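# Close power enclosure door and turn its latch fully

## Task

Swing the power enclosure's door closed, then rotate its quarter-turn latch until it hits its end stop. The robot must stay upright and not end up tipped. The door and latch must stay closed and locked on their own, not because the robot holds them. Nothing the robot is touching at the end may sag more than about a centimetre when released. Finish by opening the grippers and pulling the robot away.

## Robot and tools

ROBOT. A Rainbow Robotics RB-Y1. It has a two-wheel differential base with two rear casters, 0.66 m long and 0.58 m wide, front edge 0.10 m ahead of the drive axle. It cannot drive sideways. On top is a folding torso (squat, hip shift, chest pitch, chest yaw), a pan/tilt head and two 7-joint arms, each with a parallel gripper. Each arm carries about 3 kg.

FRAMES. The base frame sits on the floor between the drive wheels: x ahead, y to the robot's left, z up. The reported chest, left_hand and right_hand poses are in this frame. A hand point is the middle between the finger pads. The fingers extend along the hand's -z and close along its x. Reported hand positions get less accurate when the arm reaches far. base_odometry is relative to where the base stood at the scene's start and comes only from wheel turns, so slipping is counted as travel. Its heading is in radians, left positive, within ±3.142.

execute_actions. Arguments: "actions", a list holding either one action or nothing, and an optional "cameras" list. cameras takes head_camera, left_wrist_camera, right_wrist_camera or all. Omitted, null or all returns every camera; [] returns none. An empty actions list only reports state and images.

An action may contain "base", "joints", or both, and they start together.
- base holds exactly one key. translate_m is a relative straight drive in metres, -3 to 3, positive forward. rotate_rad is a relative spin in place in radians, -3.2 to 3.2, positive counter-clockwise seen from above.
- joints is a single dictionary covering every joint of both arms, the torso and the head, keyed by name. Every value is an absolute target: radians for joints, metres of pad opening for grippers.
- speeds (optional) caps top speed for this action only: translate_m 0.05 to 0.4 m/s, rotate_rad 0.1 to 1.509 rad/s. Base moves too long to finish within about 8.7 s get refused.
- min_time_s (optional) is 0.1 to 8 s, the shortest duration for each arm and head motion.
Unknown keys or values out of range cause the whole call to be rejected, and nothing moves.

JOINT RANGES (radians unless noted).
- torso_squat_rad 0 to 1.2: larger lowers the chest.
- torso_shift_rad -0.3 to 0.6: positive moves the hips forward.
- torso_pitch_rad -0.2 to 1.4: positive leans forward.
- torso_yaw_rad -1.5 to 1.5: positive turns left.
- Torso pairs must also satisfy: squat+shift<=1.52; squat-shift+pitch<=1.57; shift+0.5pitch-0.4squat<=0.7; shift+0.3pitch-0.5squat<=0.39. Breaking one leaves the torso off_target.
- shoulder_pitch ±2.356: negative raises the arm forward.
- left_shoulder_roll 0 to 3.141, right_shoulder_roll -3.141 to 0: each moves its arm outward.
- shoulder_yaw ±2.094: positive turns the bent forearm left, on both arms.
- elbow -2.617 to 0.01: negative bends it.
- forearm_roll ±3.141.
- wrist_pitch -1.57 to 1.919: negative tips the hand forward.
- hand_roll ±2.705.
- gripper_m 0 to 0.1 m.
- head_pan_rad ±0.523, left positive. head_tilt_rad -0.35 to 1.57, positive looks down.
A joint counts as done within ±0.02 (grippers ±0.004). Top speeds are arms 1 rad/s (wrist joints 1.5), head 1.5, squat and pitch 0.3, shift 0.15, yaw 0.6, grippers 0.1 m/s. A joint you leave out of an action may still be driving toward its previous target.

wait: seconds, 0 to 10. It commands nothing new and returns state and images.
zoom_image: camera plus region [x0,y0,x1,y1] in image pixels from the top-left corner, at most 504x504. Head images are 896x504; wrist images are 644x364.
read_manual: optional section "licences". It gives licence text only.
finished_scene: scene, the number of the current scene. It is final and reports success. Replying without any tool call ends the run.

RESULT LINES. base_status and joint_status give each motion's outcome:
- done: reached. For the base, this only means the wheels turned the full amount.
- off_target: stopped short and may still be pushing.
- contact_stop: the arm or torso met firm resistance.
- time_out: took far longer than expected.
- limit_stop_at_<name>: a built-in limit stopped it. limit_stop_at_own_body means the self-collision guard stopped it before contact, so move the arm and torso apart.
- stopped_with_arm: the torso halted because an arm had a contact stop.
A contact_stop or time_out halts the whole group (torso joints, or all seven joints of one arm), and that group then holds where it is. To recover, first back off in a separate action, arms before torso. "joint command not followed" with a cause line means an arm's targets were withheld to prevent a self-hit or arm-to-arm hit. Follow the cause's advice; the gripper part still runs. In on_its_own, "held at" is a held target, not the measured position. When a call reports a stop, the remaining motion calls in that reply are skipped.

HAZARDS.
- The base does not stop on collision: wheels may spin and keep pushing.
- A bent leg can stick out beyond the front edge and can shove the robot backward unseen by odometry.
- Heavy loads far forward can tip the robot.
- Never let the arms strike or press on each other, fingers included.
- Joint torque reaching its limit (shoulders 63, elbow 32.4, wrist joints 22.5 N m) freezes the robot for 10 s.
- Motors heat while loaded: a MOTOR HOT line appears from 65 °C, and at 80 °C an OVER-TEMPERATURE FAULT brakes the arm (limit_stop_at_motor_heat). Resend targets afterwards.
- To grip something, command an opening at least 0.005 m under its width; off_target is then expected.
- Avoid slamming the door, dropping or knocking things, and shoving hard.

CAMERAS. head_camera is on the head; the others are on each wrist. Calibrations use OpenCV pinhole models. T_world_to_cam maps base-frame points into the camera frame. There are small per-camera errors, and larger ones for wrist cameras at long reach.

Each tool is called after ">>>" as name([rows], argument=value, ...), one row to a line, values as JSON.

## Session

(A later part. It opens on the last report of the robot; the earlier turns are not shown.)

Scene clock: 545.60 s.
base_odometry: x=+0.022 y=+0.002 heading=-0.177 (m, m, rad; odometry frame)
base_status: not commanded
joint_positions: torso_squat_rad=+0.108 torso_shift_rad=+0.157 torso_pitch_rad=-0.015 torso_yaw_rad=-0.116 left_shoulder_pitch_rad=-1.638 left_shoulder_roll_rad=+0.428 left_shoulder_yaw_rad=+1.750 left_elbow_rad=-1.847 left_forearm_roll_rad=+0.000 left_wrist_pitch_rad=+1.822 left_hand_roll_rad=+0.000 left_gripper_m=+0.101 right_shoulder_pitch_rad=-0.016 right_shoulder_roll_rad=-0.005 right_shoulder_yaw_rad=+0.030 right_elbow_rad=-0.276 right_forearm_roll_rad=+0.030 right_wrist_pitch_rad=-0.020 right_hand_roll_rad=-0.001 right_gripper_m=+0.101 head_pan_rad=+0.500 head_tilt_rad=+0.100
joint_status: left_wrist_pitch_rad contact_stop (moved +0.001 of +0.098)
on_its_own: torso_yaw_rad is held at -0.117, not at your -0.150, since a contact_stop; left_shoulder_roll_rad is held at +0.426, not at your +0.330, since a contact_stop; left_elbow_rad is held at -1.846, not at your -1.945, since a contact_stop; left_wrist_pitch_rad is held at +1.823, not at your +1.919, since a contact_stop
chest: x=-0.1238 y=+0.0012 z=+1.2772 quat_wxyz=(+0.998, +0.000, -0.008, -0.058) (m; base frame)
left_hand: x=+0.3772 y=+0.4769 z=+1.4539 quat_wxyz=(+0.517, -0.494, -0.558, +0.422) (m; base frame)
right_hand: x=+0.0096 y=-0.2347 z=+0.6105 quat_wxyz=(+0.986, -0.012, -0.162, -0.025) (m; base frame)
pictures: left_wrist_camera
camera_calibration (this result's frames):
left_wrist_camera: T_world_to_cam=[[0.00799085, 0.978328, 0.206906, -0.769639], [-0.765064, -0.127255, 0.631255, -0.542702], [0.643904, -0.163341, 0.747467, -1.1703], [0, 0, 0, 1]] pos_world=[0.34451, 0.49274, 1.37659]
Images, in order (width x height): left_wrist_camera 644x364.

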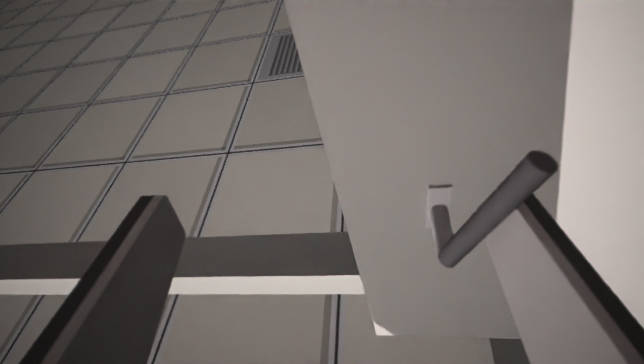

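Base rotation now.

>>> execute_actions([
  {"base":{"rotate_rad":-0.04},"speeds":{"rotate_rad":0.1}},
], cameras=["head_camera","left_wrist_camera"])

Scene clock: 548.07 s.
base_odometry: x=+0.021 y=+0.002 heading=-0.213 (m, m, rad; odometry frame)
base_status: done
joint_positions: torso_squat_rad=+0.109 torso_shift_rad=+0.156 torso_pitch_rad=-0.017 torso_yaw_rad=-0.115 left_shoulder_pitch_rad=-1.638 left_shoulder_roll_rad=+0.435 left_shoulder_yaw_rad=+1.749 left_elbow_rad=-1.852 left_forearm_roll_rad=+0.001 left_wrist_pitch_rad=+1.819 left_hand_roll_rad=-0.001 left_gripper_m=+0.101 right_shoulder_pitch_rad=-0.016 right_shoulder_roll_rad=-0.005 right_shoulder_yaw_rad=+0.030 right_elbow_rad=-0.276 right_forearm_roll_rad=+0.030 right_wrist_pitch_rad=-0.020 right_hand_roll_rad=-0.001 right_gripper_m=+0.101 head_pan_rad=+0.500 head_tilt_rad=+0.100
joint_status: not commanded
on_its_own: torso_yaw_rad is held at -0.117, not at your -0.150, since a contact_stop; left_shoulder_roll_rad is held at +0.426, not at your +0.330, since a contact_stop; left_elbow_rad is held at -1.846, not at your -1.945, since a contact_stop; left_wrist_pitch_rad is held at +1.823, not at your +1.919, since a contact_stop
chest: x=-0.1251 y=+0.0021 z=+1.2773 quat_wxyz=(+0.998, -0.001, -0.009, -0.057) (m; base frame)
left_hand: x=+0.3715 y=+0.4838 z=+1.4557 quat_wxyz=(+0.511, -0.491, -0.563, +0.425) (m; base frame)
right_hand: x=+0.0100 y=-0.2344 z=+0.6111 quat_wxyz=(+0.986, -0.012, -0.163, -0.024) (m; base frame)
pictures: head_camera, left_wrist_camera
camera_calibration (this result's frames):
head_camera: T_world_to_cam=[[0.407499, -0.912984, 0.0201245, 0.00935273], [-0.0320493, -0.0363215, -0.998826, 1.52689], [0.912643, 0.406375, -0.0440615, 0.101371], [0, 0, 0, 1]] pos_world=[-0.0473913, 0.022803, 1.52938]
left_wrist_camera: T_world_to_cam=[[-0.00949578, 0.978722, 0.204973, -0.767661], [-0.76661, -0.138739, 0.626945, -0.534882], [0.642043, -0.151181, 0.751615, -1.17804], [0, 0, 0, 1]] pos_world=[0.339016, 0.49902, 1.37812]
Images, in order (width x height): head_camera 896x504, left_wrist_camera 644x364.

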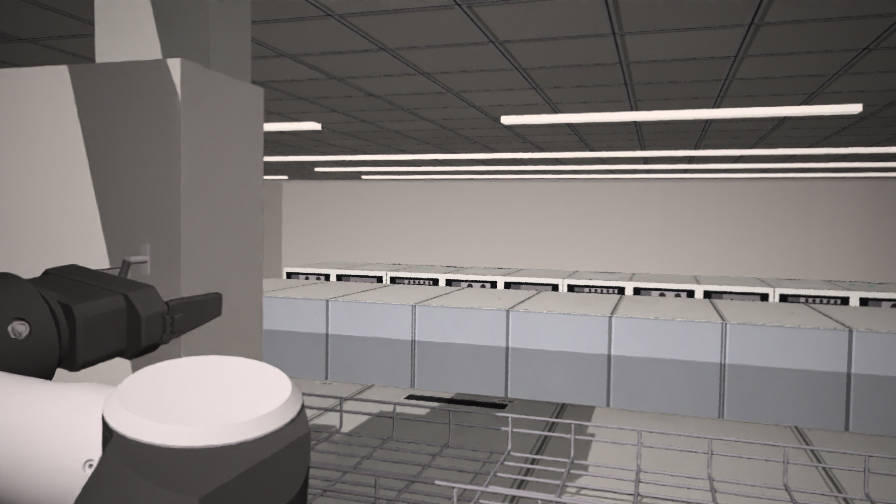

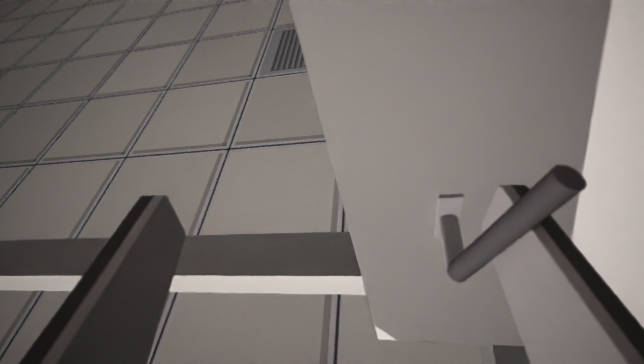

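>>> execute_actions([
  {"base":{"translate_m":-0.03},"speeds":{"translate_m":0.05}},
], cameras=[])

>>> execute_actions([
  {"base":{"rotate_rad":-0.04},"speeds":{"rotate_rad":0.1}},
], cameras=["head_camera","left_wrist_camera"])

Scene clock: 559.77 s.
TORQUE FAULT: left_wrist_pitch_rad reached its load limit. The robot stopped for 10 seconds, dropped its targets and accepts commands again. The stop added 9.0 s to the call and to motion_time.
base_odometry: x=+0.006 y=+0.005 heading=-0.213 (m, m, rad; odometry frame)
base_status: translate_m torque_fault (by the wheels' count: -0.015 of -0.030)
joint_positions: torso_squat_rad=+0.108 torso_shift_rad=+0.157 torso_pitch_rad=-0.016 torso_yaw_rad=-0.116 left_shoulder_pitch_rad=-1.639 left_shoulder_roll_rad=+0.439 left_shoulder_yaw_rad=+1.747 left_elbow_rad=-1.850 left_forearm_roll_rad=+0.002 left_wrist_pitch_rad=+1.815 left_hand_roll_rad=-0.001 left_gripper_m=+0.101 right_shoulder_pitch_rad=-0.016 right_shoulder_roll_rad=-0.005 right_shoulder_yaw_rad=+0.030 right_elbow_rad=-0.276 right_forearm_roll_rad=+0.030 right_wrist_pitch_rad=-0.020 right_hand_roll_rad=-0.001 right_gripper_m=+0.101 head_pan_rad=+0.500 head_tilt_rad=+0.100
joint_status: not commanded
on_its_own: torso_yaw_rad is held at -0.117, not at your -0.150, since a contact_stop; left_shoulder_roll_rad is held at +0.434, not at your +0.330, since a contact_stop; left_elbow_rad is held at -1.848, not at your -1.945, since a contact_stop; left_wrist_pitch_rad is held at +1.818, not at your +1.919, since a contact_stop
chest: x=-0.1241 y=+0.0017 z=+1.2772 quat_wxyz=(+0.998, -0.001, -0.008, -0.058) (m; base frame)
left_hand: x=+0.3725 y=+0.4848 z=+1.4573 quat_wxyz=(+0.510, -0.490, -0.565, +0.425) (m; base frame)
right_hand: x=+0.0097 y=-0.2346 z=+0.6107 quat_wxyz=(+0.986, -0.012, -0.162, -0.025) (m; base frame)
pictures: none
No camera images: the call's "cameras" was empty. Leave "cameras" out to get every camera's image.

not run: a stop came earlier in this reply.

>>> execute_actions([
  {"base":{"rotate_rad":0.03},"speeds":{"rotate_rad":0.1}},
], cameras=[])

>>> execute_actions([
  {"joints":{"left_shoulder_pitch_rad":-1.57,"left_shoulder_roll_rad":0.42,"left_elbow_rad":-1.85,"left_wrist_pitch_rad":1.85}},
], cameras=["head_camera","left_wrist_camera"])

Scene clock: 563.20 s.
base_odometry: x=+0.006 y=+0.005 heading=-0.185 (m, m, rad; odometry frame)
base_status: done
joint_positions: torso_squat_rad=+0.108 torso_shift_rad=+0.157 torso_pitch_rad=-0.016 torso_yaw_rad=-0.117 left_shoulder_pitch_rad=-1.639 left_shoulder_roll_rad=+0.435 left_shoulder_yaw_rad=+1.748 left_elbow_rad=-1.848 left_forearm_roll_rad=+0.002 left_wrist_pitch_rad=+1.818 left_hand_roll_rad=-0.001 left_gripper_m=+0.100 right_shoulder_pitch_rad=-0.016 right_shoulder_roll_rad=-0.005 right_shoulder_yaw_rad=+0.030 right_elbow_rad=-0.276 right_forearm_roll_rad=+0.030 right_wrist_pitch_rad=-0.020 right_hand_roll_rad=-0.001 right_gripper_m=+0.101 head_pan_rad=+0.500 head_tilt_rad=+0.100
joint_status: not commanded
on_its_own: torso_yaw_rad is held at -0.117, not at your -0.150, since a contact_stop; left_shoulder_roll_rad is held at +0.434, not at your +0.330, since a contact_stop; left_elbow_rad is held at -1.848, not at your -1.945, since a contact_stop; left_wrist_pitch_rad is held at +1.818, not at your +1.919, since a contact_stop
chest: x=-0.1239 y=+0.0009 z=+1.2772 quat_wxyz=(+0.998, +0.000, -0.008, -0.058) (m; base frame)
left_hand: x=+0.3748 y=+0.4805 z=+1.4568 quat_wxyz=(+0.513, -0.491, -0.562, +0.423) (m; base frame)
right_hand: x=+0.0096 y=-0.2347 z=+0.6104 quat_wxyz=(+0.986, -0.011, -0.162, -0.025) (m; base frame)
pictures: none
No camera images: the call's "cameras" was empty. Leave "cameras" out to get every camera's image.

Scene clock: 564.30 s.
base_odometry: x=+0.006 y=+0.005 heading=-0.185 (m, m, rad; odometry frame)
base_status: not commanded
joint_positions: torso_squat_rad=+0.108 torso_shift_rad=+0.157 torso_pitch_rad=-0.016 torso_yaw_rad=-0.117 left_shoulder_pitch_rad=-1.570 left_shoulder_roll_rad=+0.420 left_shoulder_yaw_rad=+1.748 left_elbow_rad=-1.850 left_forearm_roll_rad=+0.002 left_wrist_pitch_rad=+1.850 left_hand_roll_rad=-0.001 left_gripper_m=+0.100 right_shoulder_pitch_rad=-0.016 right_shoulder_roll_rad=-0.005 right_shoulder_yaw_rad=+0.030 right_elbow_rad=-0.276 right_forearm_roll_rad=+0.030 right_wrist_pitch_rad=-0.020 right_hand_roll_rad=-0.001 right_gripper_m=+0.101 head_pan_rad=+0.500 head_tilt_rad=+0.100
joint_status: all done
on_its_own: torso_yaw_rad is held at -0.117, not at your -0.150, since a contact_stop
chest: x=-0.1239 y=+0.0008 z=+1.2772 quat_wxyz=(+0.998, +0.000, -0.008, -0.058) (m; base frame)
left_hand: x=+0.3774 y=+0.4776 z=+1.4247 quat_wxyz=(+0.541, -0.478, -0.540, +0.432) (m; base frame)
right_hand: x=+0.0096 y=-0.2347 z=+0.6103 quat_wxyz=(+0.986, -0.011, -0.162, -0.025) (m; base frame)
pictures: head_camera, left_wrist_camera
camera_calibration (this result's frames):
head_camera: T_world_to_cam=[[0.406108, -0.913652, 0.0177817, 0.010537], [-0.0339229, -0.0345177, -0.998828, 1.52658], [0.913195, 0.405029, -0.0450116, 0.10203], [0, 0, 0, 1]] pos_world=[-0.045666, 0.0209963, 1.5292]
left_wrist_camera: T_world_to_cam=[[0.0306088, 0.975394, 0.218334, -0.787697], [-0.721376, -0.129643, 0.680301, -0.609274], [0.691867, -0.178324, 0.699657, -1.09124], [0, 0, 0, 1]] pos_world=[0.33959, 0.494732, 1.34997]
Images, in order (width x height): head_camera 896x504, left_wrist_camera 644x364.

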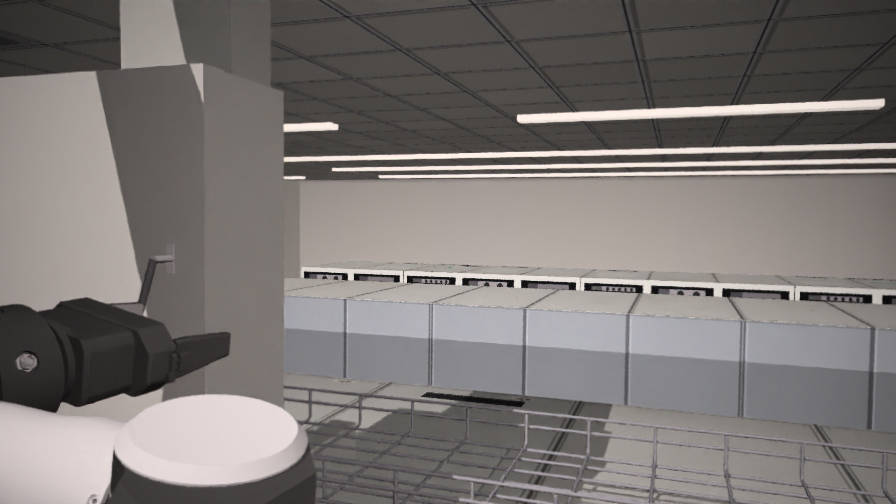

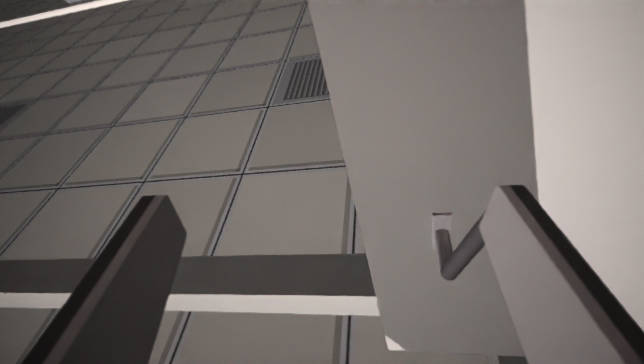

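>>> execute_actions([
  {"base":{"rotate_rad":0.015},"speeds":{"rotate_rad":0.1}},
], cameras=[])

>>> execute_actions([
  {"joints":{"left_shoulder_pitch_rad":-1.6}},
], cameras=["left_wrist_camera"])

>>> execute_actions([
  {"base":{"rotate_rad":-0.035},"speeds":{"rotate_rad":0.1}},
], cameras=["head_camera","left_wrist_camera"])

Scene clock: 567.97 s.
base_odometry: x=+0.006 y=+0.005 heading=-0.171 (m, m, rad; odometry frame)
base_status: done
joint_positions: torso_squat_rad=+0.108 torso_shift_rad=+0.157 torso_pitch_rad=-0.016 torso_yaw_rad=-0.117 left_shoulder_pitch_rad=-1.570 left_shoulder_roll_rad=+0.420 left_shoulder_yaw_rad=+1.748 left_elbow_rad=-1.850 left_forearm_roll_rad=+0.002 left_wrist_pitch_rad=+1.850 left_hand_roll_rad=-0.001 left_gripper_m=+0.100 right_shoulder_pitch_rad=-0.016 right_shoulder_roll_rad=-0.005 right_shoulder_yaw_rad=+0.030 right_elbow_rad=-0.276 right_forearm_roll_rad=+0.030 right_wrist_pitch_rad=-0.020 right_hand_roll_rad=-0.001 right_gripper_m=+0.101 head_pan_rad=+0.500 head_tilt_rad=+0.100
joint_status: not commanded
on_its_own: torso_yaw_rad is held at -0.117, not at your -0.150, since a contact_stop
chest: x=-0.1239 y=+0.0008 z=+1.2772 quat_wxyz=(+0.998, +0.000, -0.008, -0.058) (m; base frame)
left_hand: x=+0.3774 y=+0.4775 z=+1.4247 quat_wxyz=(+0.541, -0.478, -0.540, +0.432) (m; base frame)
right_hand: x=+0.0096 y=-0.2347 z=+0.6103 quat_wxyz=(+0.986, -0.011, -0.162, -0.025) (m; base frame)
pictures: none
No camera images: the call's "cameras" was empty. Leave "cameras" out to get every camera's image.

Scene clock: 569.13 s.
base_odometry: x=+0.006 y=+0.005 heading=-0.171 (m, m, rad; odometry frame)
base_status: not commanded
joint_positions: torso_squat_rad=+0.108 torso_shift_rad=+0.157 torso_pitch_rad=-0.016 torso_yaw_rad=-0.117 left_shoulder_pitch_rad=-1.600 left_shoulder_roll_rad=+0.420 left_shoulder_yaw_rad=+1.748 left_elbow_rad=-1.850 left_forearm_roll_rad=+0.002 left_wrist_pitch_rad=+1.850 left_hand_roll_rad=-0.001 left_gripper_m=+0.100 right_shoulder_pitch_rad=-0.016 right_shoulder_roll_rad=-0.005 right_shoulder_yaw_rad=+0.030 right_elbow_rad=-0.276 right_forearm_roll_rad=+0.030 right_wrist_pitch_rad=-0.020 right_hand_roll_rad=-0.001 right_gripper_m=+0.101 head_pan_rad=+0.500 head_tilt_rad=+0.100
joint_status: all done
on_its_own: torso_yaw_rad is held at -0.117, not at your -0.150, since a contact_stop
chest: x=-0.1239 y=+0.0008 z=+1.2772 quat_wxyz=(+0.998, +0.000, -0.008, -0.058) (m; base frame)
left_hand: x=+0.3780 y=+0.4729 z=+1.4371 quat_wxyz=(+0.535, -0.487, -0.545, +0.424) (m; base frame)
right_hand: x=+0.0096 y=-0.2347 z=+0.6103 quat_wxyz=(+0.986, -0.011, -0.162, -0.025) (m; base frame)
pictures: left_wrist_camera
camera_calibration (this result's frames):
left_wrist_camera: T_world_to_cam=[[0.0346258, 0.975709, 0.216316, -0.784623], [-0.741141, -0.120135, 0.660513, -0.586468], [0.670455, -0.183192, 0.718979, -1.11854], [0, 0, 0, 1]] pos_world=[0.342446, 0.490201, 1.36131]
Images, in order (width x height): left_wrist_camera 644x364.

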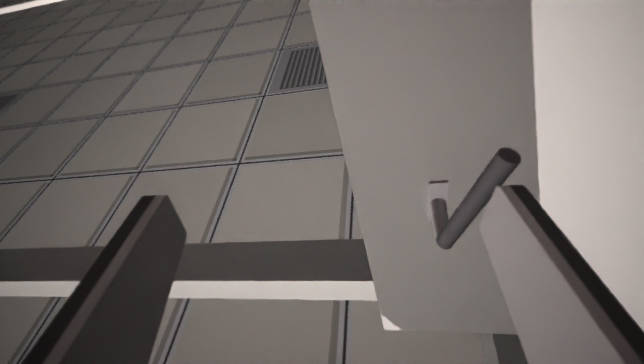

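Scene clock: 570.73 s.
base_odometry: x=+0.006 y=+0.005 heading=-0.205 (m, m, rad; odometry frame)
base_status: done
joint_positions: torso_squat_rad=+0.108 torso_shift_rad=+0.157 torso_pitch_rad=-0.016 torso_yaw_rad=-0.117 left_shoulder_pitch_rad=-1.600 left_shoulder_roll_rad=+0.420 left_shoulder_yaw_rad=+1.748 left_elbow_rad=-1.850 left_forearm_roll_rad=+0.002 left_wrist_pitch_rad=+1.850 left_hand_roll_rad=-0.001 left_gripper_m=+0.100 right_shoulder_pitch_rad=-0.016 right_shoulder_roll_rad=-0.005 right_shoulder_yaw_rad=+0.030 right_elbow_rad=-0.276 right_forearm_roll_rad=+0.030 right_wrist_pitch_rad=-0.020 right_hand_roll_rad=-0.001 right_gripper_m=+0.101 head_pan_rad=+0.500 head_tilt_rad=+0.100
joint_status: not commanded
on_its_own: torso_yaw_rad is held at -0.117, not at your -0.150, since a contact_stop
chest: x=-0.1238 y=+0.0008 z=+1.2772 quat_wxyz=(+0.998, +0.000, -0.008, -0.058) (m; base frame)
left_hand: x=+0.3780 y=+0.4729 z=+1.4370 quat_wxyz=(+0.535, -0.487, -0.545, +0.424) (m; base frame)
right_hand: x=+0.0096 y=-0.2347 z=+0.6103 quat_wxyz=(+0.986, -0.011, -0.162, -0.025) (m; base frame)
pictures: head_camera, left_wrist_camera
camera_calibration (this result's frames):
head_camera: T_world_to_cam=[[0.406102, -0.913656, 0.0177089, 0.0106], [-0.0340178, -0.03448, -0.998826, 1.52657], [0.913194, 0.405023, -0.045083, 0.102087], [0, 0, 0, 1]] pos_world=[-0.045599, 0.0209733, 1.52919]
left_wrist_camera: T_world_to_cam=[[0.0347098, 0.975709, 0.216304, -0.784602], [-0.741082, -0.120082, 0.660589, -0.586559], [0.670517, -0.183228, 0.718912, -1.11846], [0, 0, 0, 1]] pos_world=[0.342493, 0.490174, 1.36126]
Images, in order (width x height): head_camera 896x504, left_wrist_camera 644x364.

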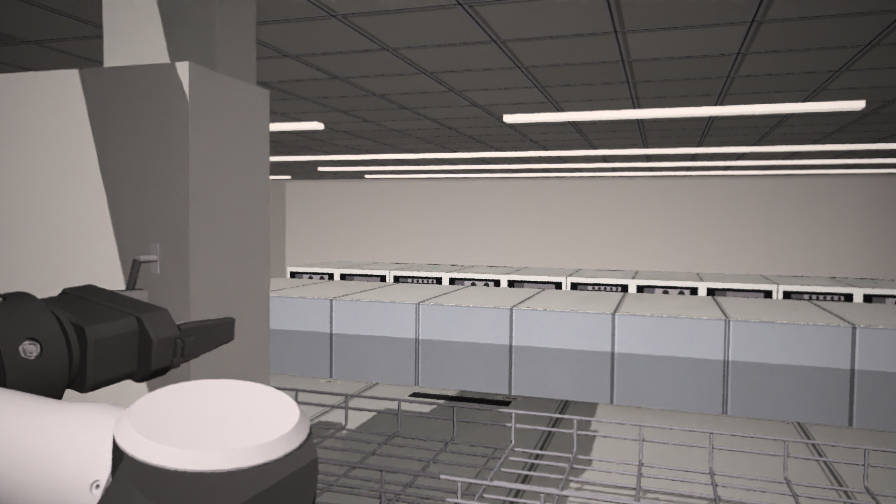

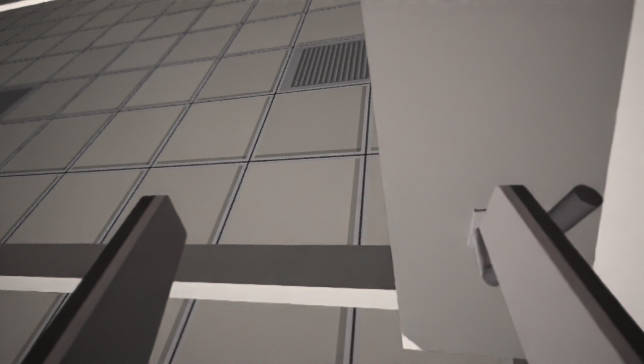

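>>> execute_actions([
  {"base":{"rotate_rad":0.05},"speeds":{"rotate_rad":0.15}},
], cameras=[])

>>> execute_actions([
  {"joints":{"left_shoulder_pitch_rad":-1.625}},
], cameras=["head_camera","left_wrist_camera"])

>>> execute_actions([
  {"base":{"rotate_rad":-0.04},"speeds":{"rotate_rad":0.1}},
], cameras=["head_camera","left_wrist_camera"])

Scene clock: 573.90 s.
base_odometry: x=+0.006 y=+0.005 heading=-0.157 (m, m, rad; odometry frame)
base_status: done
joint_positions: torso_squat_rad=+0.108 torso_shift_rad=+0.157 torso_pitch_rad=-0.016 torso_yaw_rad=-0.117 left_shoulder_pitch_rad=-1.600 left_shoulder_roll_rad=+0.420 left_shoulder_yaw_rad=+1.748 left_elbow_rad=-1.850 left_forearm_roll_rad=+0.002 left_wrist_pitch_rad=+1.850 left_hand_roll_rad=-0.001 left_gripper_m=+0.100 right_shoulder_pitch_rad=-0.016 right_shoulder_roll_rad=-0.005 right_shoulder_yaw_rad=+0.030 right_elbow_rad=-0.276 right_forearm_roll_rad=+0.030 right_wrist_pitch_rad=-0.020 right_hand_roll_rad=-0.001 right_gripper_m=+0.101 head_pan_rad=+0.500 head_tilt_rad=+0.100
joint_status: not commanded
on_its_own: torso_yaw_rad is held at -0.117, not at your -0.150, since a contact_stop
chest: x=-0.1238 y=+0.0008 z=+1.2772 quat_wxyz=(+0.998, +0.000, -0.008, -0.058) (m; base frame)
left_hand: x=+0.3782 y=+0.4727 z=+1.4370 quat_wxyz=(+0.535, -0.488, -0.544, +0.424) (m; base frame)
right_hand: x=+0.0096 y=-0.2347 z=+0.6103 quat_wxyz=(+0.986, -0.011, -0.162, -0.025) (m; base frame)
pictures: none
No camera images: the call's "cameras" was empty. Leave "cameras" out to get every camera's image.

Scene clock: 575.17 s.
base_odometry: x=+0.006 y=+0.005 heading=-0.157 (m, m, rad; odometry frame)
base_status: not commanded
joint_positions: torso_squat_rad=+0.108 torso_shift_rad=+0.157 torso_pitch_rad=-0.016 torso_yaw_rad=-0.117 left_shoulder_pitch_rad=-1.625 left_shoulder_roll_rad=+0.420 left_shoulder_yaw_rad=+1.748 left_elbow_rad=-1.850 left_forearm_roll_rad=+0.002 left_wrist_pitch_rad=+1.850 left_hand_roll_rad=-0.001 left_gripper_m=+0.100 right_shoulder_pitch_rad=-0.016 right_shoulder_roll_rad=-0.005 right_shoulder_yaw_rad=+0.030 right_elbow_rad=-0.276 right_forearm_roll_rad=+0.030 right_wrist_pitch_rad=-0.020 right_hand_roll_rad=-0.001 right_gripper_m=+0.101 head_pan_rad=+0.500 head_tilt_rad=+0.100
joint_status: all done
on_its_own: torso_yaw_rad is held at -0.117, not at your -0.150, since a contact_stop
chest: x=-0.1238 y=+0.0008 z=+1.2772 quat_wxyz=(+0.998, +0.000, -0.008, -0.058) (m; base frame)
left_hand: x=+0.3783 y=+0.4688 z=+1.4475 quat_wxyz=(+0.530, -0.495, -0.548, +0.416) (m; base frame)
right_hand: x=+0.0096 y=-0.2347 z=+0.6103 quat_wxyz=(+0.986, -0.011, -0.162, -0.025) (m; base frame)
pictures: head_camera, left_wrist_camera
camera_calibration (this result's frames):
head_camera: T_world_to_cam=[[0.406017, -0.913694, 0.0177064, 0.0105923], [-0.0340314, -0.0344787, -0.998826, 1.52657], [0.913232, 0.404938, -0.0450932, 0.102102], [0, 0, 0, 1]] pos_world=[-0.0455924, 0.0209671, 1.52919]
left_wrist_camera: T_world_to_cam=[[0.0384806, 0.975932, 0.214651, -0.782062], [-0.757198, -0.111693, 0.643566, -0.566878], [0.652052, -0.187298, 0.734676, -1.14082], [0, 0, 0, 1]] pos_world=[0.344728, 0.48625, 1.37083]
Images, in order (width x height): head_camera 896x504, left_wrist_camera 644x364.

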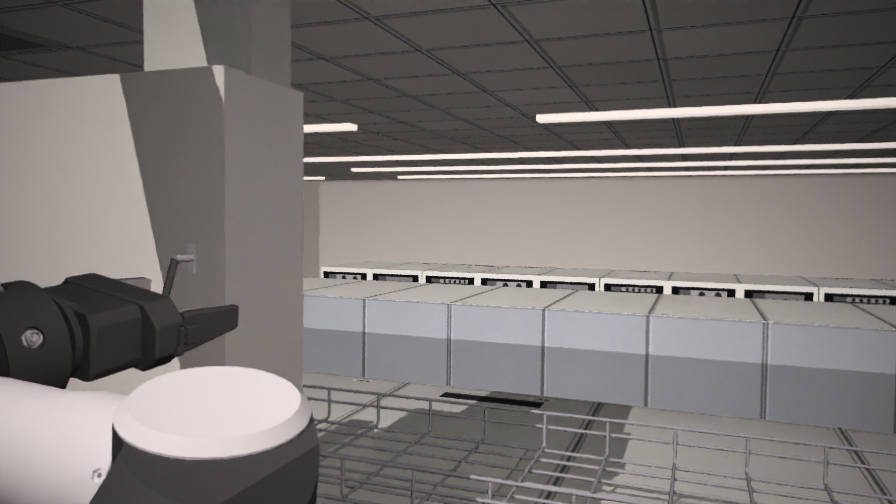

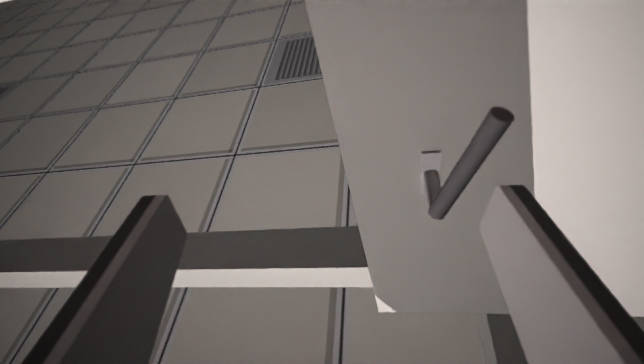

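Scene clock: 576.20 s.
base_odometry: x=+0.006 y=+0.005 heading=-0.195 (m, m, rad; odometry frame)
base_status: done
joint_positions: torso_squat_rad=+0.108 torso_shift_rad=+0.157 torso_pitch_rad=-0.016 torso_yaw_rad=-0.117 left_shoulder_pitch_rad=-1.625 left_shoulder_roll_rad=+0.420 left_shoulder_yaw_rad=+1.748 left_elbow_rad=-1.850 left_forearm_roll_rad=+0.002 left_wrist_pitch_rad=+1.850 left_hand_roll_rad=-0.001 left_gripper_m=+0.100 right_shoulder_pitch_rad=-0.016 right_shoulder_roll_rad=-0.005 right_shoulder_yaw_rad=+0.030 right_elbow_rad=-0.276 right_forearm_roll_rad=+0.030 right_wrist_pitch_rad=-0.020 right_hand_roll_rad=-0.001 right_gripper_m=+0.101 head_pan_rad=+0.500 head_tilt_rad=+0.100
joint_status: not commanded
on_its_own: torso_yaw_rad is held at -0.117, not at your -0.150, since a contact_stop
chest: x=-0.1239 y=+0.0008 z=+1.2772 quat_wxyz=(+0.998, +0.000, -0.008, -0.058) (m; base frame)
left_hand: x=+0.3783 y=+0.4688 z=+1.4475 quat_wxyz=(+0.530, -0.495, -0.548, +0.417) (m; base frame)
right_hand: x=+0.0096 y=-0.2347 z=+0.6103 quat_wxyz=(+0.986, -0.011, -0.162, -0.025) (m; base frame)
pictures: head_camera, left_wrist_camera
camera_calibration (this result's frames):
head_camera: T_world_to_cam=[[0.406036, -0.913685, 0.017709, 0.010594], [-0.03402, -0.0344775, -0.998826, 1.52657], [0.913224, 0.404957, -0.0450826, 0.102099], [0, 0, 0, 1]] pos_world=[-0.0456068, 0.0209661, 1.52919]
left_wrist_camera: T_world_to_cam=[[0.0384166, 0.975936, 0.214648, -0.782058], [-0.757216, -0.111733, 0.643537, -0.566859], [0.652034, -0.187257, 0.734702, -1.14084], [0, 0, 0, 1]] pos_world=[0.344678, 0.48627, 1.37084]
Images, in order (width x height): head_camera 896x504, left_wrist_camera 644x364.

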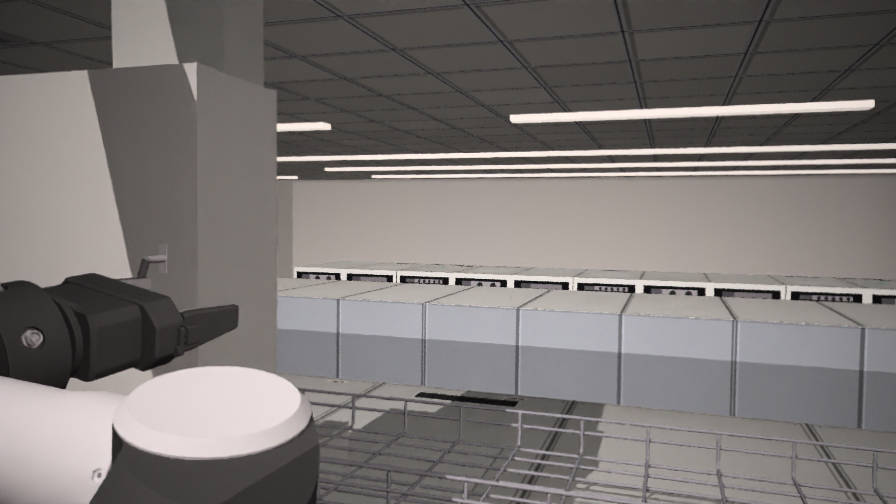

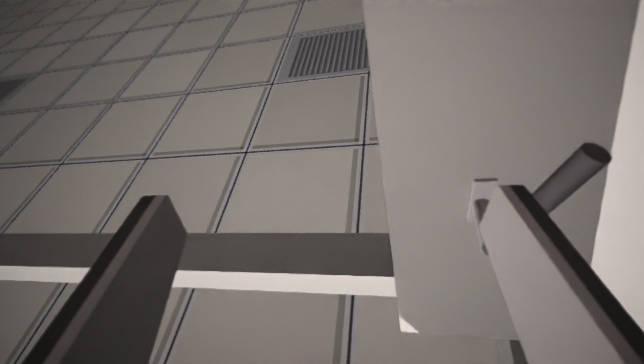

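>>> execute_actions([
  {"base":{"rotate_rad":0.035},"speeds":{"rotate_rad":0.15}},
], cameras=[])

>>> execute_actions([
  {"joints":{"torso_shift_rad":0.2,"torso_yaw_rad":-0.117,"left_shoulder_pitch_rad":-1.61}},
], cameras=["head_camera","left_wrist_camera"])

Scene clock: 579.50 s.
base_odometry: x=+0.006 y=+0.005 heading=-0.162 (m, m, rad; odometry frame)
base_status: done
joint_positions: torso_squat_rad=+0.108 torso_shift_rad=+0.157 torso_pitch_rad=-0.016 torso_yaw_rad=-0.117 left_shoulder_pitch_rad=-1.625 left_shoulder_roll_rad=+0.420 left_shoulder_yaw_rad=+1.748 left_elbow_rad=-1.850 left_forearm_roll_rad=+0.002 left_wrist_pitch_rad=+1.850 left_hand_roll_rad=-0.001 left_gripper_m=+0.100 right_shoulder_pitch_rad=-0.016 right_shoulder_roll_rad=-0.005 right_shoulder_yaw_rad=+0.030 right_elbow_rad=-0.276 right_forearm_roll_rad=+0.030 right_wrist_pitch_rad=-0.020 right_hand_roll_rad=-0.001 right_gripper_m=+0.101 head_pan_rad=+0.500 head_tilt_rad=+0.100
joint_status: not commanded
on_its_own: torso_yaw_rad is held at -0.117, not at your -0.150, since a contact_stop
chest: x=-0.1239 y=+0.0008 z=+1.2772 quat_wxyz=(+0.998, +0.000, -0.008, -0.058) (m; base frame)
left_hand: x=+0.3783 y=+0.4688 z=+1.4475 quat_wxyz=(+0.530, -0.495, -0.548, +0.416) (m; base frame)
right_hand: x=+0.0096 y=-0.2347 z=+0.6103 quat_wxyz=(+0.986, -0.011, -0.162, -0.025) (m; base frame)
pictures: none
No camera images: the call's "cameras" was empty. Leave "cameras" out to get every camera's image.

Scene clock: 580.90 s.
base_odometry: x=+0.006 y=+0.005 heading=-0.162 (m, m, rad; odometry frame)
base_status: not commanded
joint_positions: torso_squat_rad=+0.108 torso_shift_rad=+0.200 torso_pitch_rad=-0.016 torso_yaw_rad=-0.116 left_shoulder_pitch_rad=-1.610 left_shoulder_roll_rad=+0.423 left_shoulder_yaw_rad=+1.748 left_elbow_rad=-1.852 left_forearm_roll_rad=+0.002 left_wrist_pitch_rad=+1.849 left_hand_roll_rad=-0.001 left_gripper_m=+0.101 right_shoulder_pitch_rad=-0.016 right_shoulder_roll_rad=-0.005 right_shoulder_yaw_rad=+0.030 right_elbow_rad=-0.276 right_forearm_roll_rad=+0.030 right_wrist_pitch_rad=-0.020 right_hand_roll_rad=-0.001 right_gripper_m=+0.101 head_pan_rad=+0.500 head_tilt_rad=+0.100
joint_status: all done
chest: x=-0.0949 y=+0.0012 z=+1.2719 quat_wxyz=(+0.998, +0.000, -0.008, -0.058) (m; base frame)
left_hand: x=+0.4057 y=+0.4738 z=+1.4367 quat_wxyz=(+0.531, -0.490, -0.548, +0.422) (m; base frame)
right_hand: x=+0.0389 y=-0.2347 z=+0.6053 quat_wxyz=(+0.986, -0.012, -0.163, -0.025) (m; base frame)
pictures: head_camera, left_wrist_camera
camera_calibration (this result's frames):
head_camera: T_world_to_cam=[[0.40624, -0.913583, 0.0183122, -0.00150498], [-0.0335468, -0.034938, -0.998826, 1.52236], [0.913151, 0.405149, -0.044841, 0.0749791], [0, 0, 0, 1]] pos_world=[-0.0167855, 0.0214355, 1.52396]
left_wrist_camera: T_world_to_cam=[[0.0296855, 0.976125, 0.21517, -0.78291], [-0.7485, -0.120961, 0.652009, -0.549966], [0.66247, -0.18041, 0.727039, -1.1464], [0, 0, 0, 1]] pos_world=[0.371048, 0.490871, 1.36052]
Images, in order (width x height): head_camera 896x504, left_wrist_camera 644x364.

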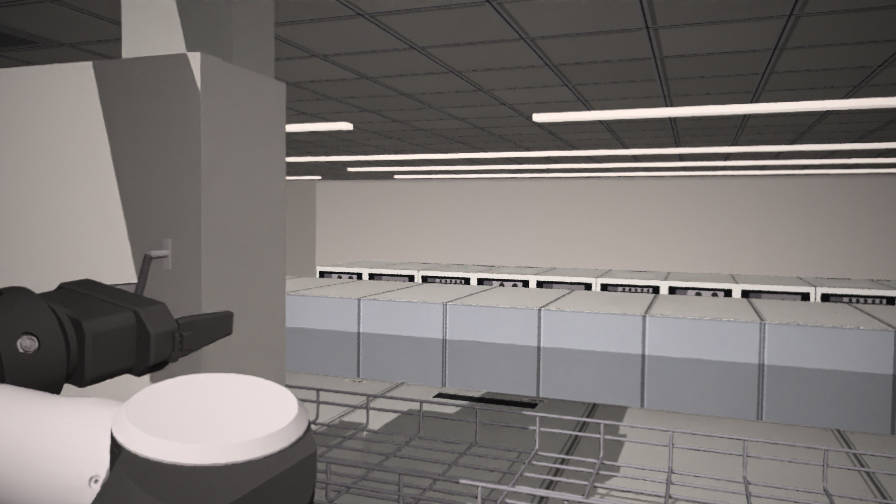

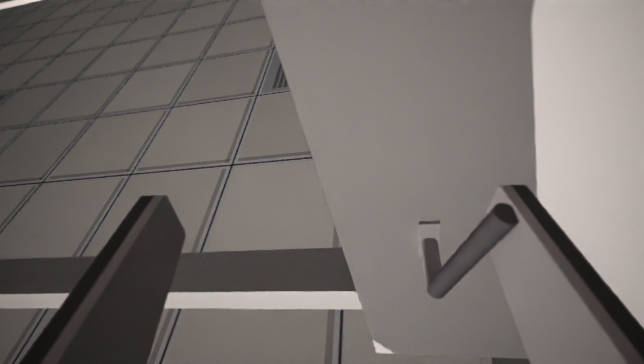

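Contact at the lever end, slightly loaded. Rotate in.

>>> execute_actions([
  {"base":{"rotate_rad":-0.025},"speeds":{"rotate_rad":0.1}},
], cameras=["head_camera","left_wrist_camera"])

Scene clock: 583.23 s.
base_odometry: x=+0.006 y=+0.005 heading=-0.183 (m, m, rad; odometry frame)
base_status: done
joint_positions: torso_squat_rad=+0.108 torso_shift_rad=+0.199 torso_pitch_rad=-0.017 torso_yaw_rad=-0.116 left_shoulder_pitch_rad=-1.609 left_shoulder_roll_rad=+0.428 left_shoulder_yaw_rad=+1.748 left_elbow_rad=-1.854 left_forearm_roll_rad=+0.002 left_wrist_pitch_rad=+1.846 left_hand_roll_rad=-0.001 left_gripper_m=+0.101 right_shoulder_pitch_rad=-0.016 right_shoulder_roll_rad=-0.005 right_shoulder_yaw_rad=+0.030 right_elbow_rad=-0.276 right_forearm_roll_rad=+0.030 right_wrist_pitch_rad=-0.020 right_hand_roll_rad=-0.001 right_gripper_m=+0.101 head_pan_rad=+0.500 head_tilt_rad=+0.100
joint_status: not commanded
chest: x=-0.0954 y=+0.0019 z=+1.2720 quat_wxyz=(+0.998, -0.001, -0.008, -0.058) (m; base frame)
left_hand: x=+0.4028 y=+0.4784 z=+1.4369 quat_wxyz=(+0.528, -0.488, -0.551, +0.425) (m; base frame)
right_hand: x=+0.0392 y=-0.2345 z=+0.6057 quat_wxyz=(+0.986, -0.012, -0.163, -0.025) (m; base frame)
pictures: head_camera, left_wrist_camera
camera_calibration (this result's frames):
head_camera: T_world_to_cam=[[0.406954, -0.913237, 0.0196759, -0.00226645], [-0.0327009, -0.0360918, -0.998813, 1.52248], [0.912863, 0.405828, -0.0445513, 0.0747567], [0, 0, 0, 1]] pos_world=[-0.0175339, 0.0225407, 1.52405]
left_wrist_camera: T_world_to_cam=[[0.0193608, 0.976787, 0.213337, -0.780871], [-0.748493, -0.127305, 0.650808, -0.546906], [0.66286, -0.172281, 0.728654, -1.15009], [0, 0, 0, 1]] pos_world=[0.368109, 0.494983, 1.36053]
Images, in order (width x height): head_camera 896x504, left_wrist_camera 644x364.

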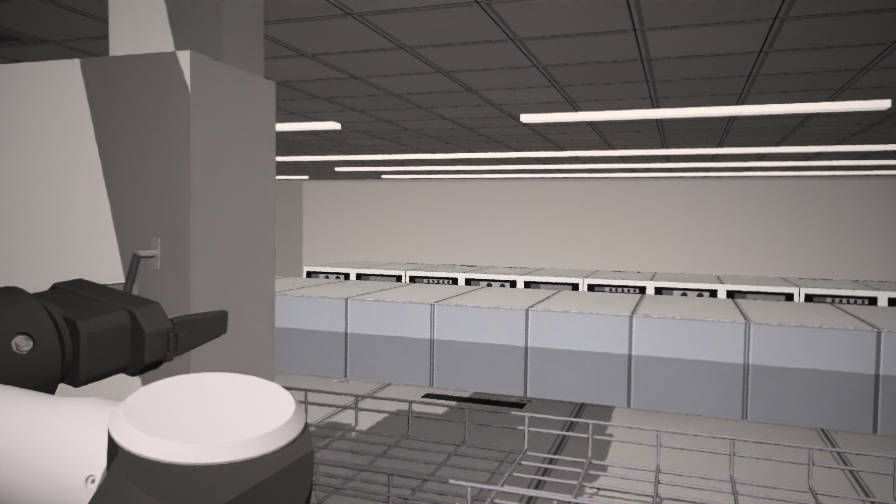

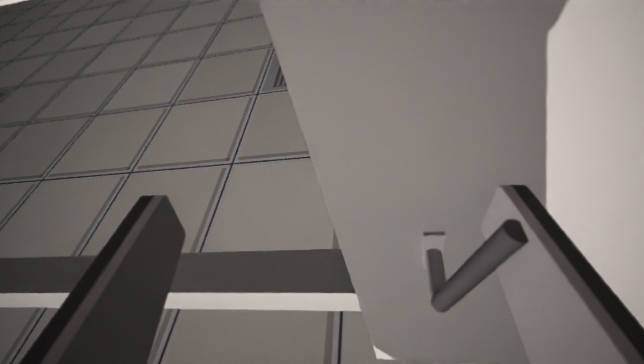

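>>> execute_actions([
  {"base":{"rotate_rad":-0.025},"speeds":{"rotate_rad":0.1}},
], cameras=["head_camera","left_wrist_camera"])

Scene clock: 595.87 s.
TORQUE FAULT: left_elbow_rad reached its load limit. The robot stopped for 10 seconds, dropped its targets and accepts commands again. The stop added 9.2 s to the call and to motion_time.
base_odometry: x=+0.006 y=+0.006 heading=-0.200 (m, m, rad; odometry frame)
base_status: done
joint_positions: torso_squat_rad=+0.109 torso_shift_rad=+0.199 torso_pitch_rad=-0.017 torso_yaw_rad=-0.116 left_shoulder_pitch_rad=-1.606 left_shoulder_roll_rad=+0.435 left_shoulder_yaw_rad=+1.748 left_elbow_rad=-1.860 left_forearm_roll_rad=+0.001 left_wrist_pitch_rad=+1.844 left_hand_roll_rad=-0.001 left_gripper_m=+0.101 right_shoulder_pitch_rad=-0.016 right_shoulder_roll_rad=-0.005 right_shoulder_yaw_rad=+0.030 right_elbow_rad=-0.276 right_forearm_roll_rad=+0.030 right_wrist_pitch_rad=-0.020 right_hand_roll_rad=-0.001 right_gripper_m=+0.101 head_pan_rad=+0.500 head_tilt_rad=+0.100
joint_status: not commanded
chest: x=-0.0956 y=+0.0017 z=+1.2720 quat_wxyz=(+0.998, -0.001, -0.009, -0.058) (m; base frame)
left_hand: x=+0.3993 y=+0.4835 z=+1.4370 quat_wxyz=(+0.523, -0.484, -0.555, +0.429) (m; base frame)
right_hand: x=+0.0391 y=-0.2346 z=+0.6056 quat_wxyz=(+0.986, -0.012, -0.163, -0.025) (m; base frame)
pictures: head_camera, left_wrist_camera
camera_calibration (this result's frames):
head_camera: T_world_to_cam=[[0.406802, -0.913308, 0.0195218, -0.00223684], [-0.0324468, -0.0358022, -0.998832, 1.52252], [0.91294, 0.405693, -0.0441983, 0.0745544], [0, 0, 0, 1]] pos_world=[-0.0177528, 0.0222205, 1.52408]
left_wrist_camera: T_world_to_cam=[[0.00342586, 0.977308, 0.211797, -0.777541], [-0.747179, -0.138263, 0.650082, -0.543162], [0.664614, -0.160477, 0.72975, -1.15492], [0, 0, 0, 1]] pos_world=[0.364402, 0.499459, 1.36059]
Images, in order (width x height): head_camera 896x504, left_wrist_camera 644x364.

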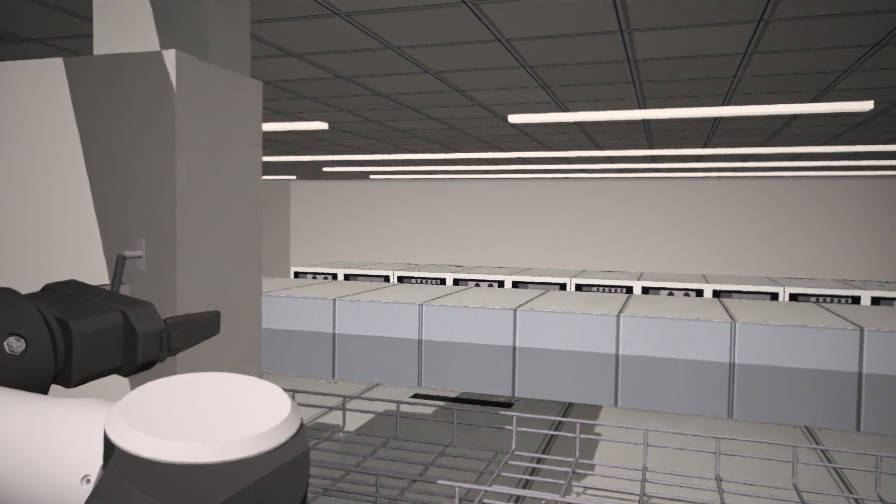

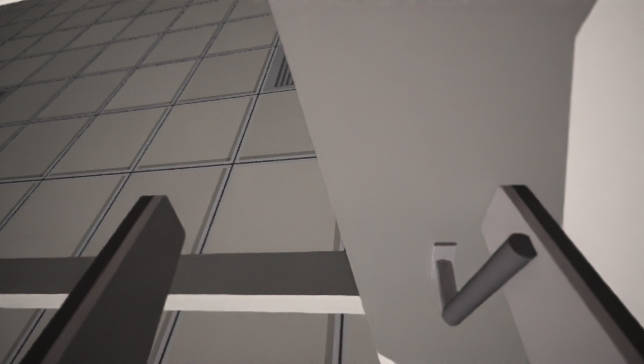

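>>> execute_actions([
  {"base":{"translate_m":-0.012},"speeds":{"translate_m":0.05}},
], cameras=["head_camera","left_wrist_camera"])

>>> execute_actions([
  {"base":{"rotate_rad":-0.015},"speeds":{"rotate_rad":0.1}},
], cameras=["head_camera","left_wrist_camera"])

Scene clock: 598.17 s.
base_odometry: x=-0.006 y=+0.008 heading=-0.200 (m, m, rad; odometry frame)
base_status: done
joint_positions: torso_squat_rad=+0.108 torso_shift_rad=+0.200 torso_pitch_rad=-0.015 torso_yaw_rad=-0.116 left_shoulder_pitch_rad=-1.607 left_shoulder_roll_rad=+0.434 left_shoulder_yaw_rad=+1.748 left_elbow_rad=-1.858 left_forearm_roll_rad=+0.002 left_wrist_pitch_rad=+1.843 left_hand_roll_rad=-0.001 left_gripper_m=+0.101 right_shoulder_pitch_rad=-0.016 right_shoulder_roll_rad=-0.005 right_shoulder_yaw_rad=+0.030 right_elbow_rad=-0.276 right_forearm_roll_rad=+0.030 right_wrist_pitch_rad=-0.020 right_hand_roll_rad=-0.001 right_gripper_m=+0.101 head_pan_rad=+0.500 head_tilt_rad=+0.100
joint_status: not commanded
chest: x=-0.0943 y=+0.0020 z=+1.2719 quat_wxyz=(+0.998, -0.001, -0.008, -0.058) (m; base frame)
left_hand: x=+0.4018 y=+0.4829 z=+1.4364 quat_wxyz=(+0.524, -0.485, -0.554, +0.428) (m; base frame)
right_hand: x=+0.0390 y=-0.2346 z=+0.6054 quat_wxyz=(+0.986, -0.012, -0.162, -0.025) (m; base frame)
pictures: head_camera, left_wrist_camera
camera_calibration (this result's frames):
head_camera: T_world_to_cam=[[0.406352, -0.913516, 0.0191259, -0.00199989], [-0.0342417, -0.036142, -0.99876, 1.5222], [0.913075, 0.405194, -0.0459667, 0.0755465], [0, 0, 0, 1]] pos_world=[-0.0160442, 0.0225775, 1.52382]
left_wrist_camera: T_world_to_cam=[[0.00648456, 0.977192, 0.212257, -0.778614], [-0.74702, -0.136375, 0.650664, -0.542758], [0.66477, -0.16278, 0.729098, -1.15434], [0, 0, 0, 1]] pos_world=[0.366969, 0.498934, 1.36005]
Images, in order (width x height): head_camera 896x504, left_wrist_camera 644x364.

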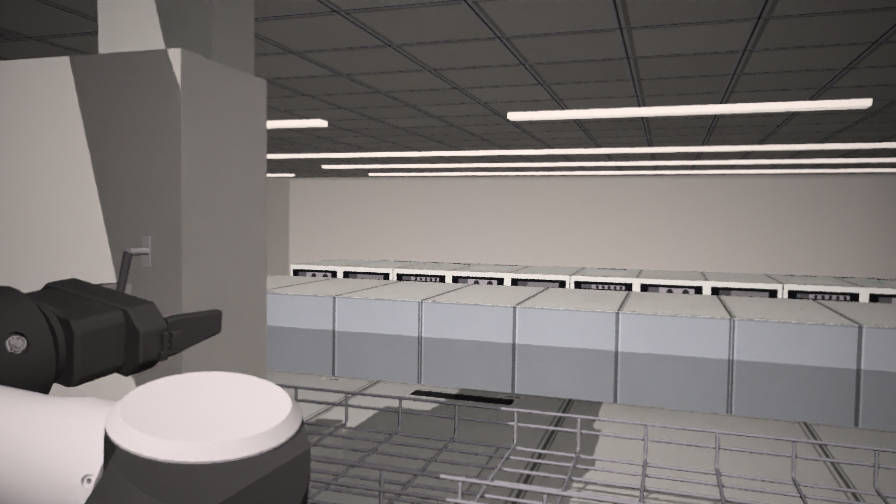

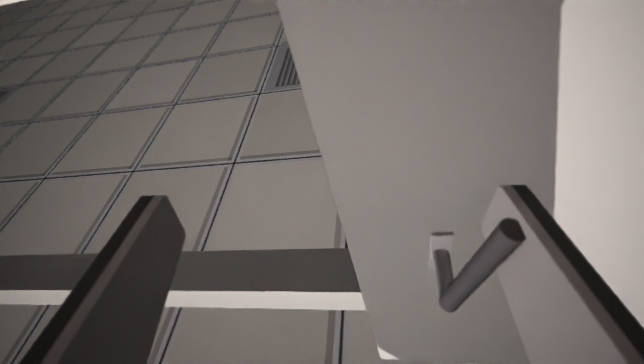

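Scene clock: 599.23 s.
base_odometry: x=-0.006 y=+0.008 heading=-0.211 (m, m, rad; odometry frame)
base_status: done
joint_positions: torso_squat_rad=+0.108 torso_shift_rad=+0.200 torso_pitch_rad=-0.016 torso_yaw_rad=-0.116 left_shoulder_pitch_rad=-1.606 left_shoulder_roll_rad=+0.436 left_shoulder_yaw_rad=+1.748 left_elbow_rad=-1.860 left_forearm_roll_rad=+0.001 left_wrist_pitch_rad=+1.842 left_hand_roll_rad=-0.001 left_gripper_m=+0.101 right_shoulder_pitch_rad=-0.016 right_shoulder_roll_rad=-0.005 right_shoulder_yaw_rad=+0.030 right_elbow_rad=-0.276 right_forearm_roll_rad=+0.030 right_wrist_pitch_rad=-0.020 right_hand_roll_rad=-0.001 right_gripper_m=+0.101 head_pan_rad=+0.500 head_tilt_rad=+0.100
joint_status: not commanded
chest: x=-0.0949 y=+0.0022 z=+1.2719 quat_wxyz=(+0.998, -0.001, -0.008, -0.058) (m; base frame)
left_hand: x=+0.3999 y=+0.4849 z=+1.4361 quat_wxyz=(+0.523, -0.484, -0.555, +0.430) (m; base frame)
right_hand: x=+0.0391 y=-0.2346 z=+0.6056 quat_wxyz=(+0.986, -0.012, -0.162, -0.025) (m; base frame)
pictures: head_camera, left_wrist_camera
camera_calibration (this result's frames):
head_camera: T_world_to_cam=[[0.406834, -0.913289, 0.0196988, -0.00231198], [-0.0335589, -0.0364917, -0.99877, 1.52232], [0.912885, 0.405673, -0.045495, 0.0753424], [0, 0, 0, 1]] pos_world=[-0.016751, 0.0228762, 1.52392]
left_wrist_camera: T_world_to_cam=[[0.0015931, 0.977508, 0.210892, -0.776745], [-0.74634, -0.1392, 0.650846, -0.542888], [0.665563, -0.158434, 0.729331, -1.15528], [0, 0, 0, 1]] pos_world=[0.364972, 0.500668, 1.35973]
Images, in order (width x height): head_camera 896x504, left_wrist_camera 644x364.

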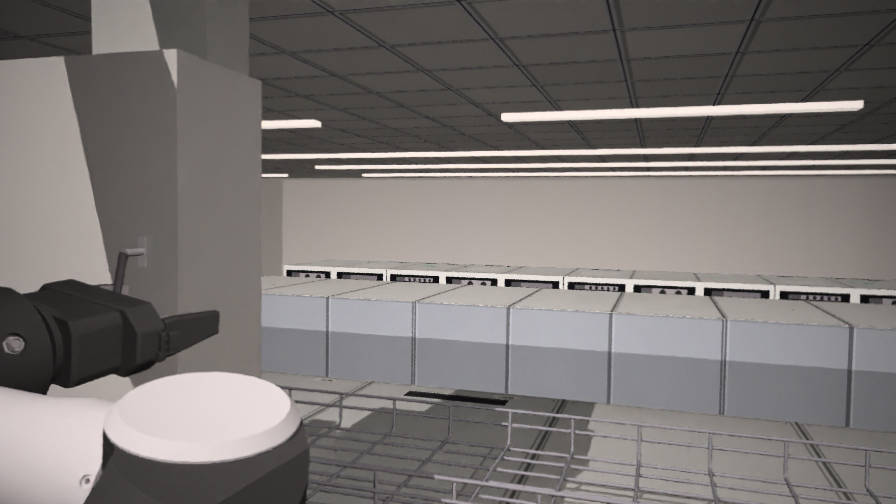

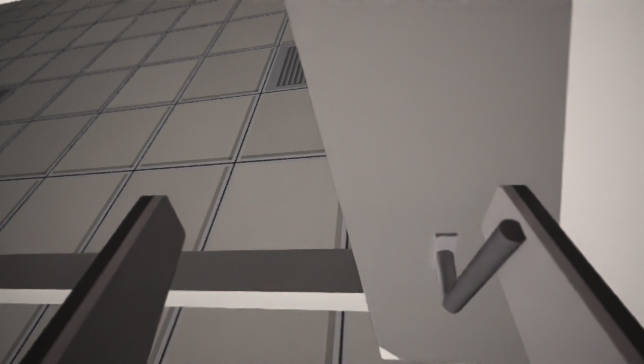

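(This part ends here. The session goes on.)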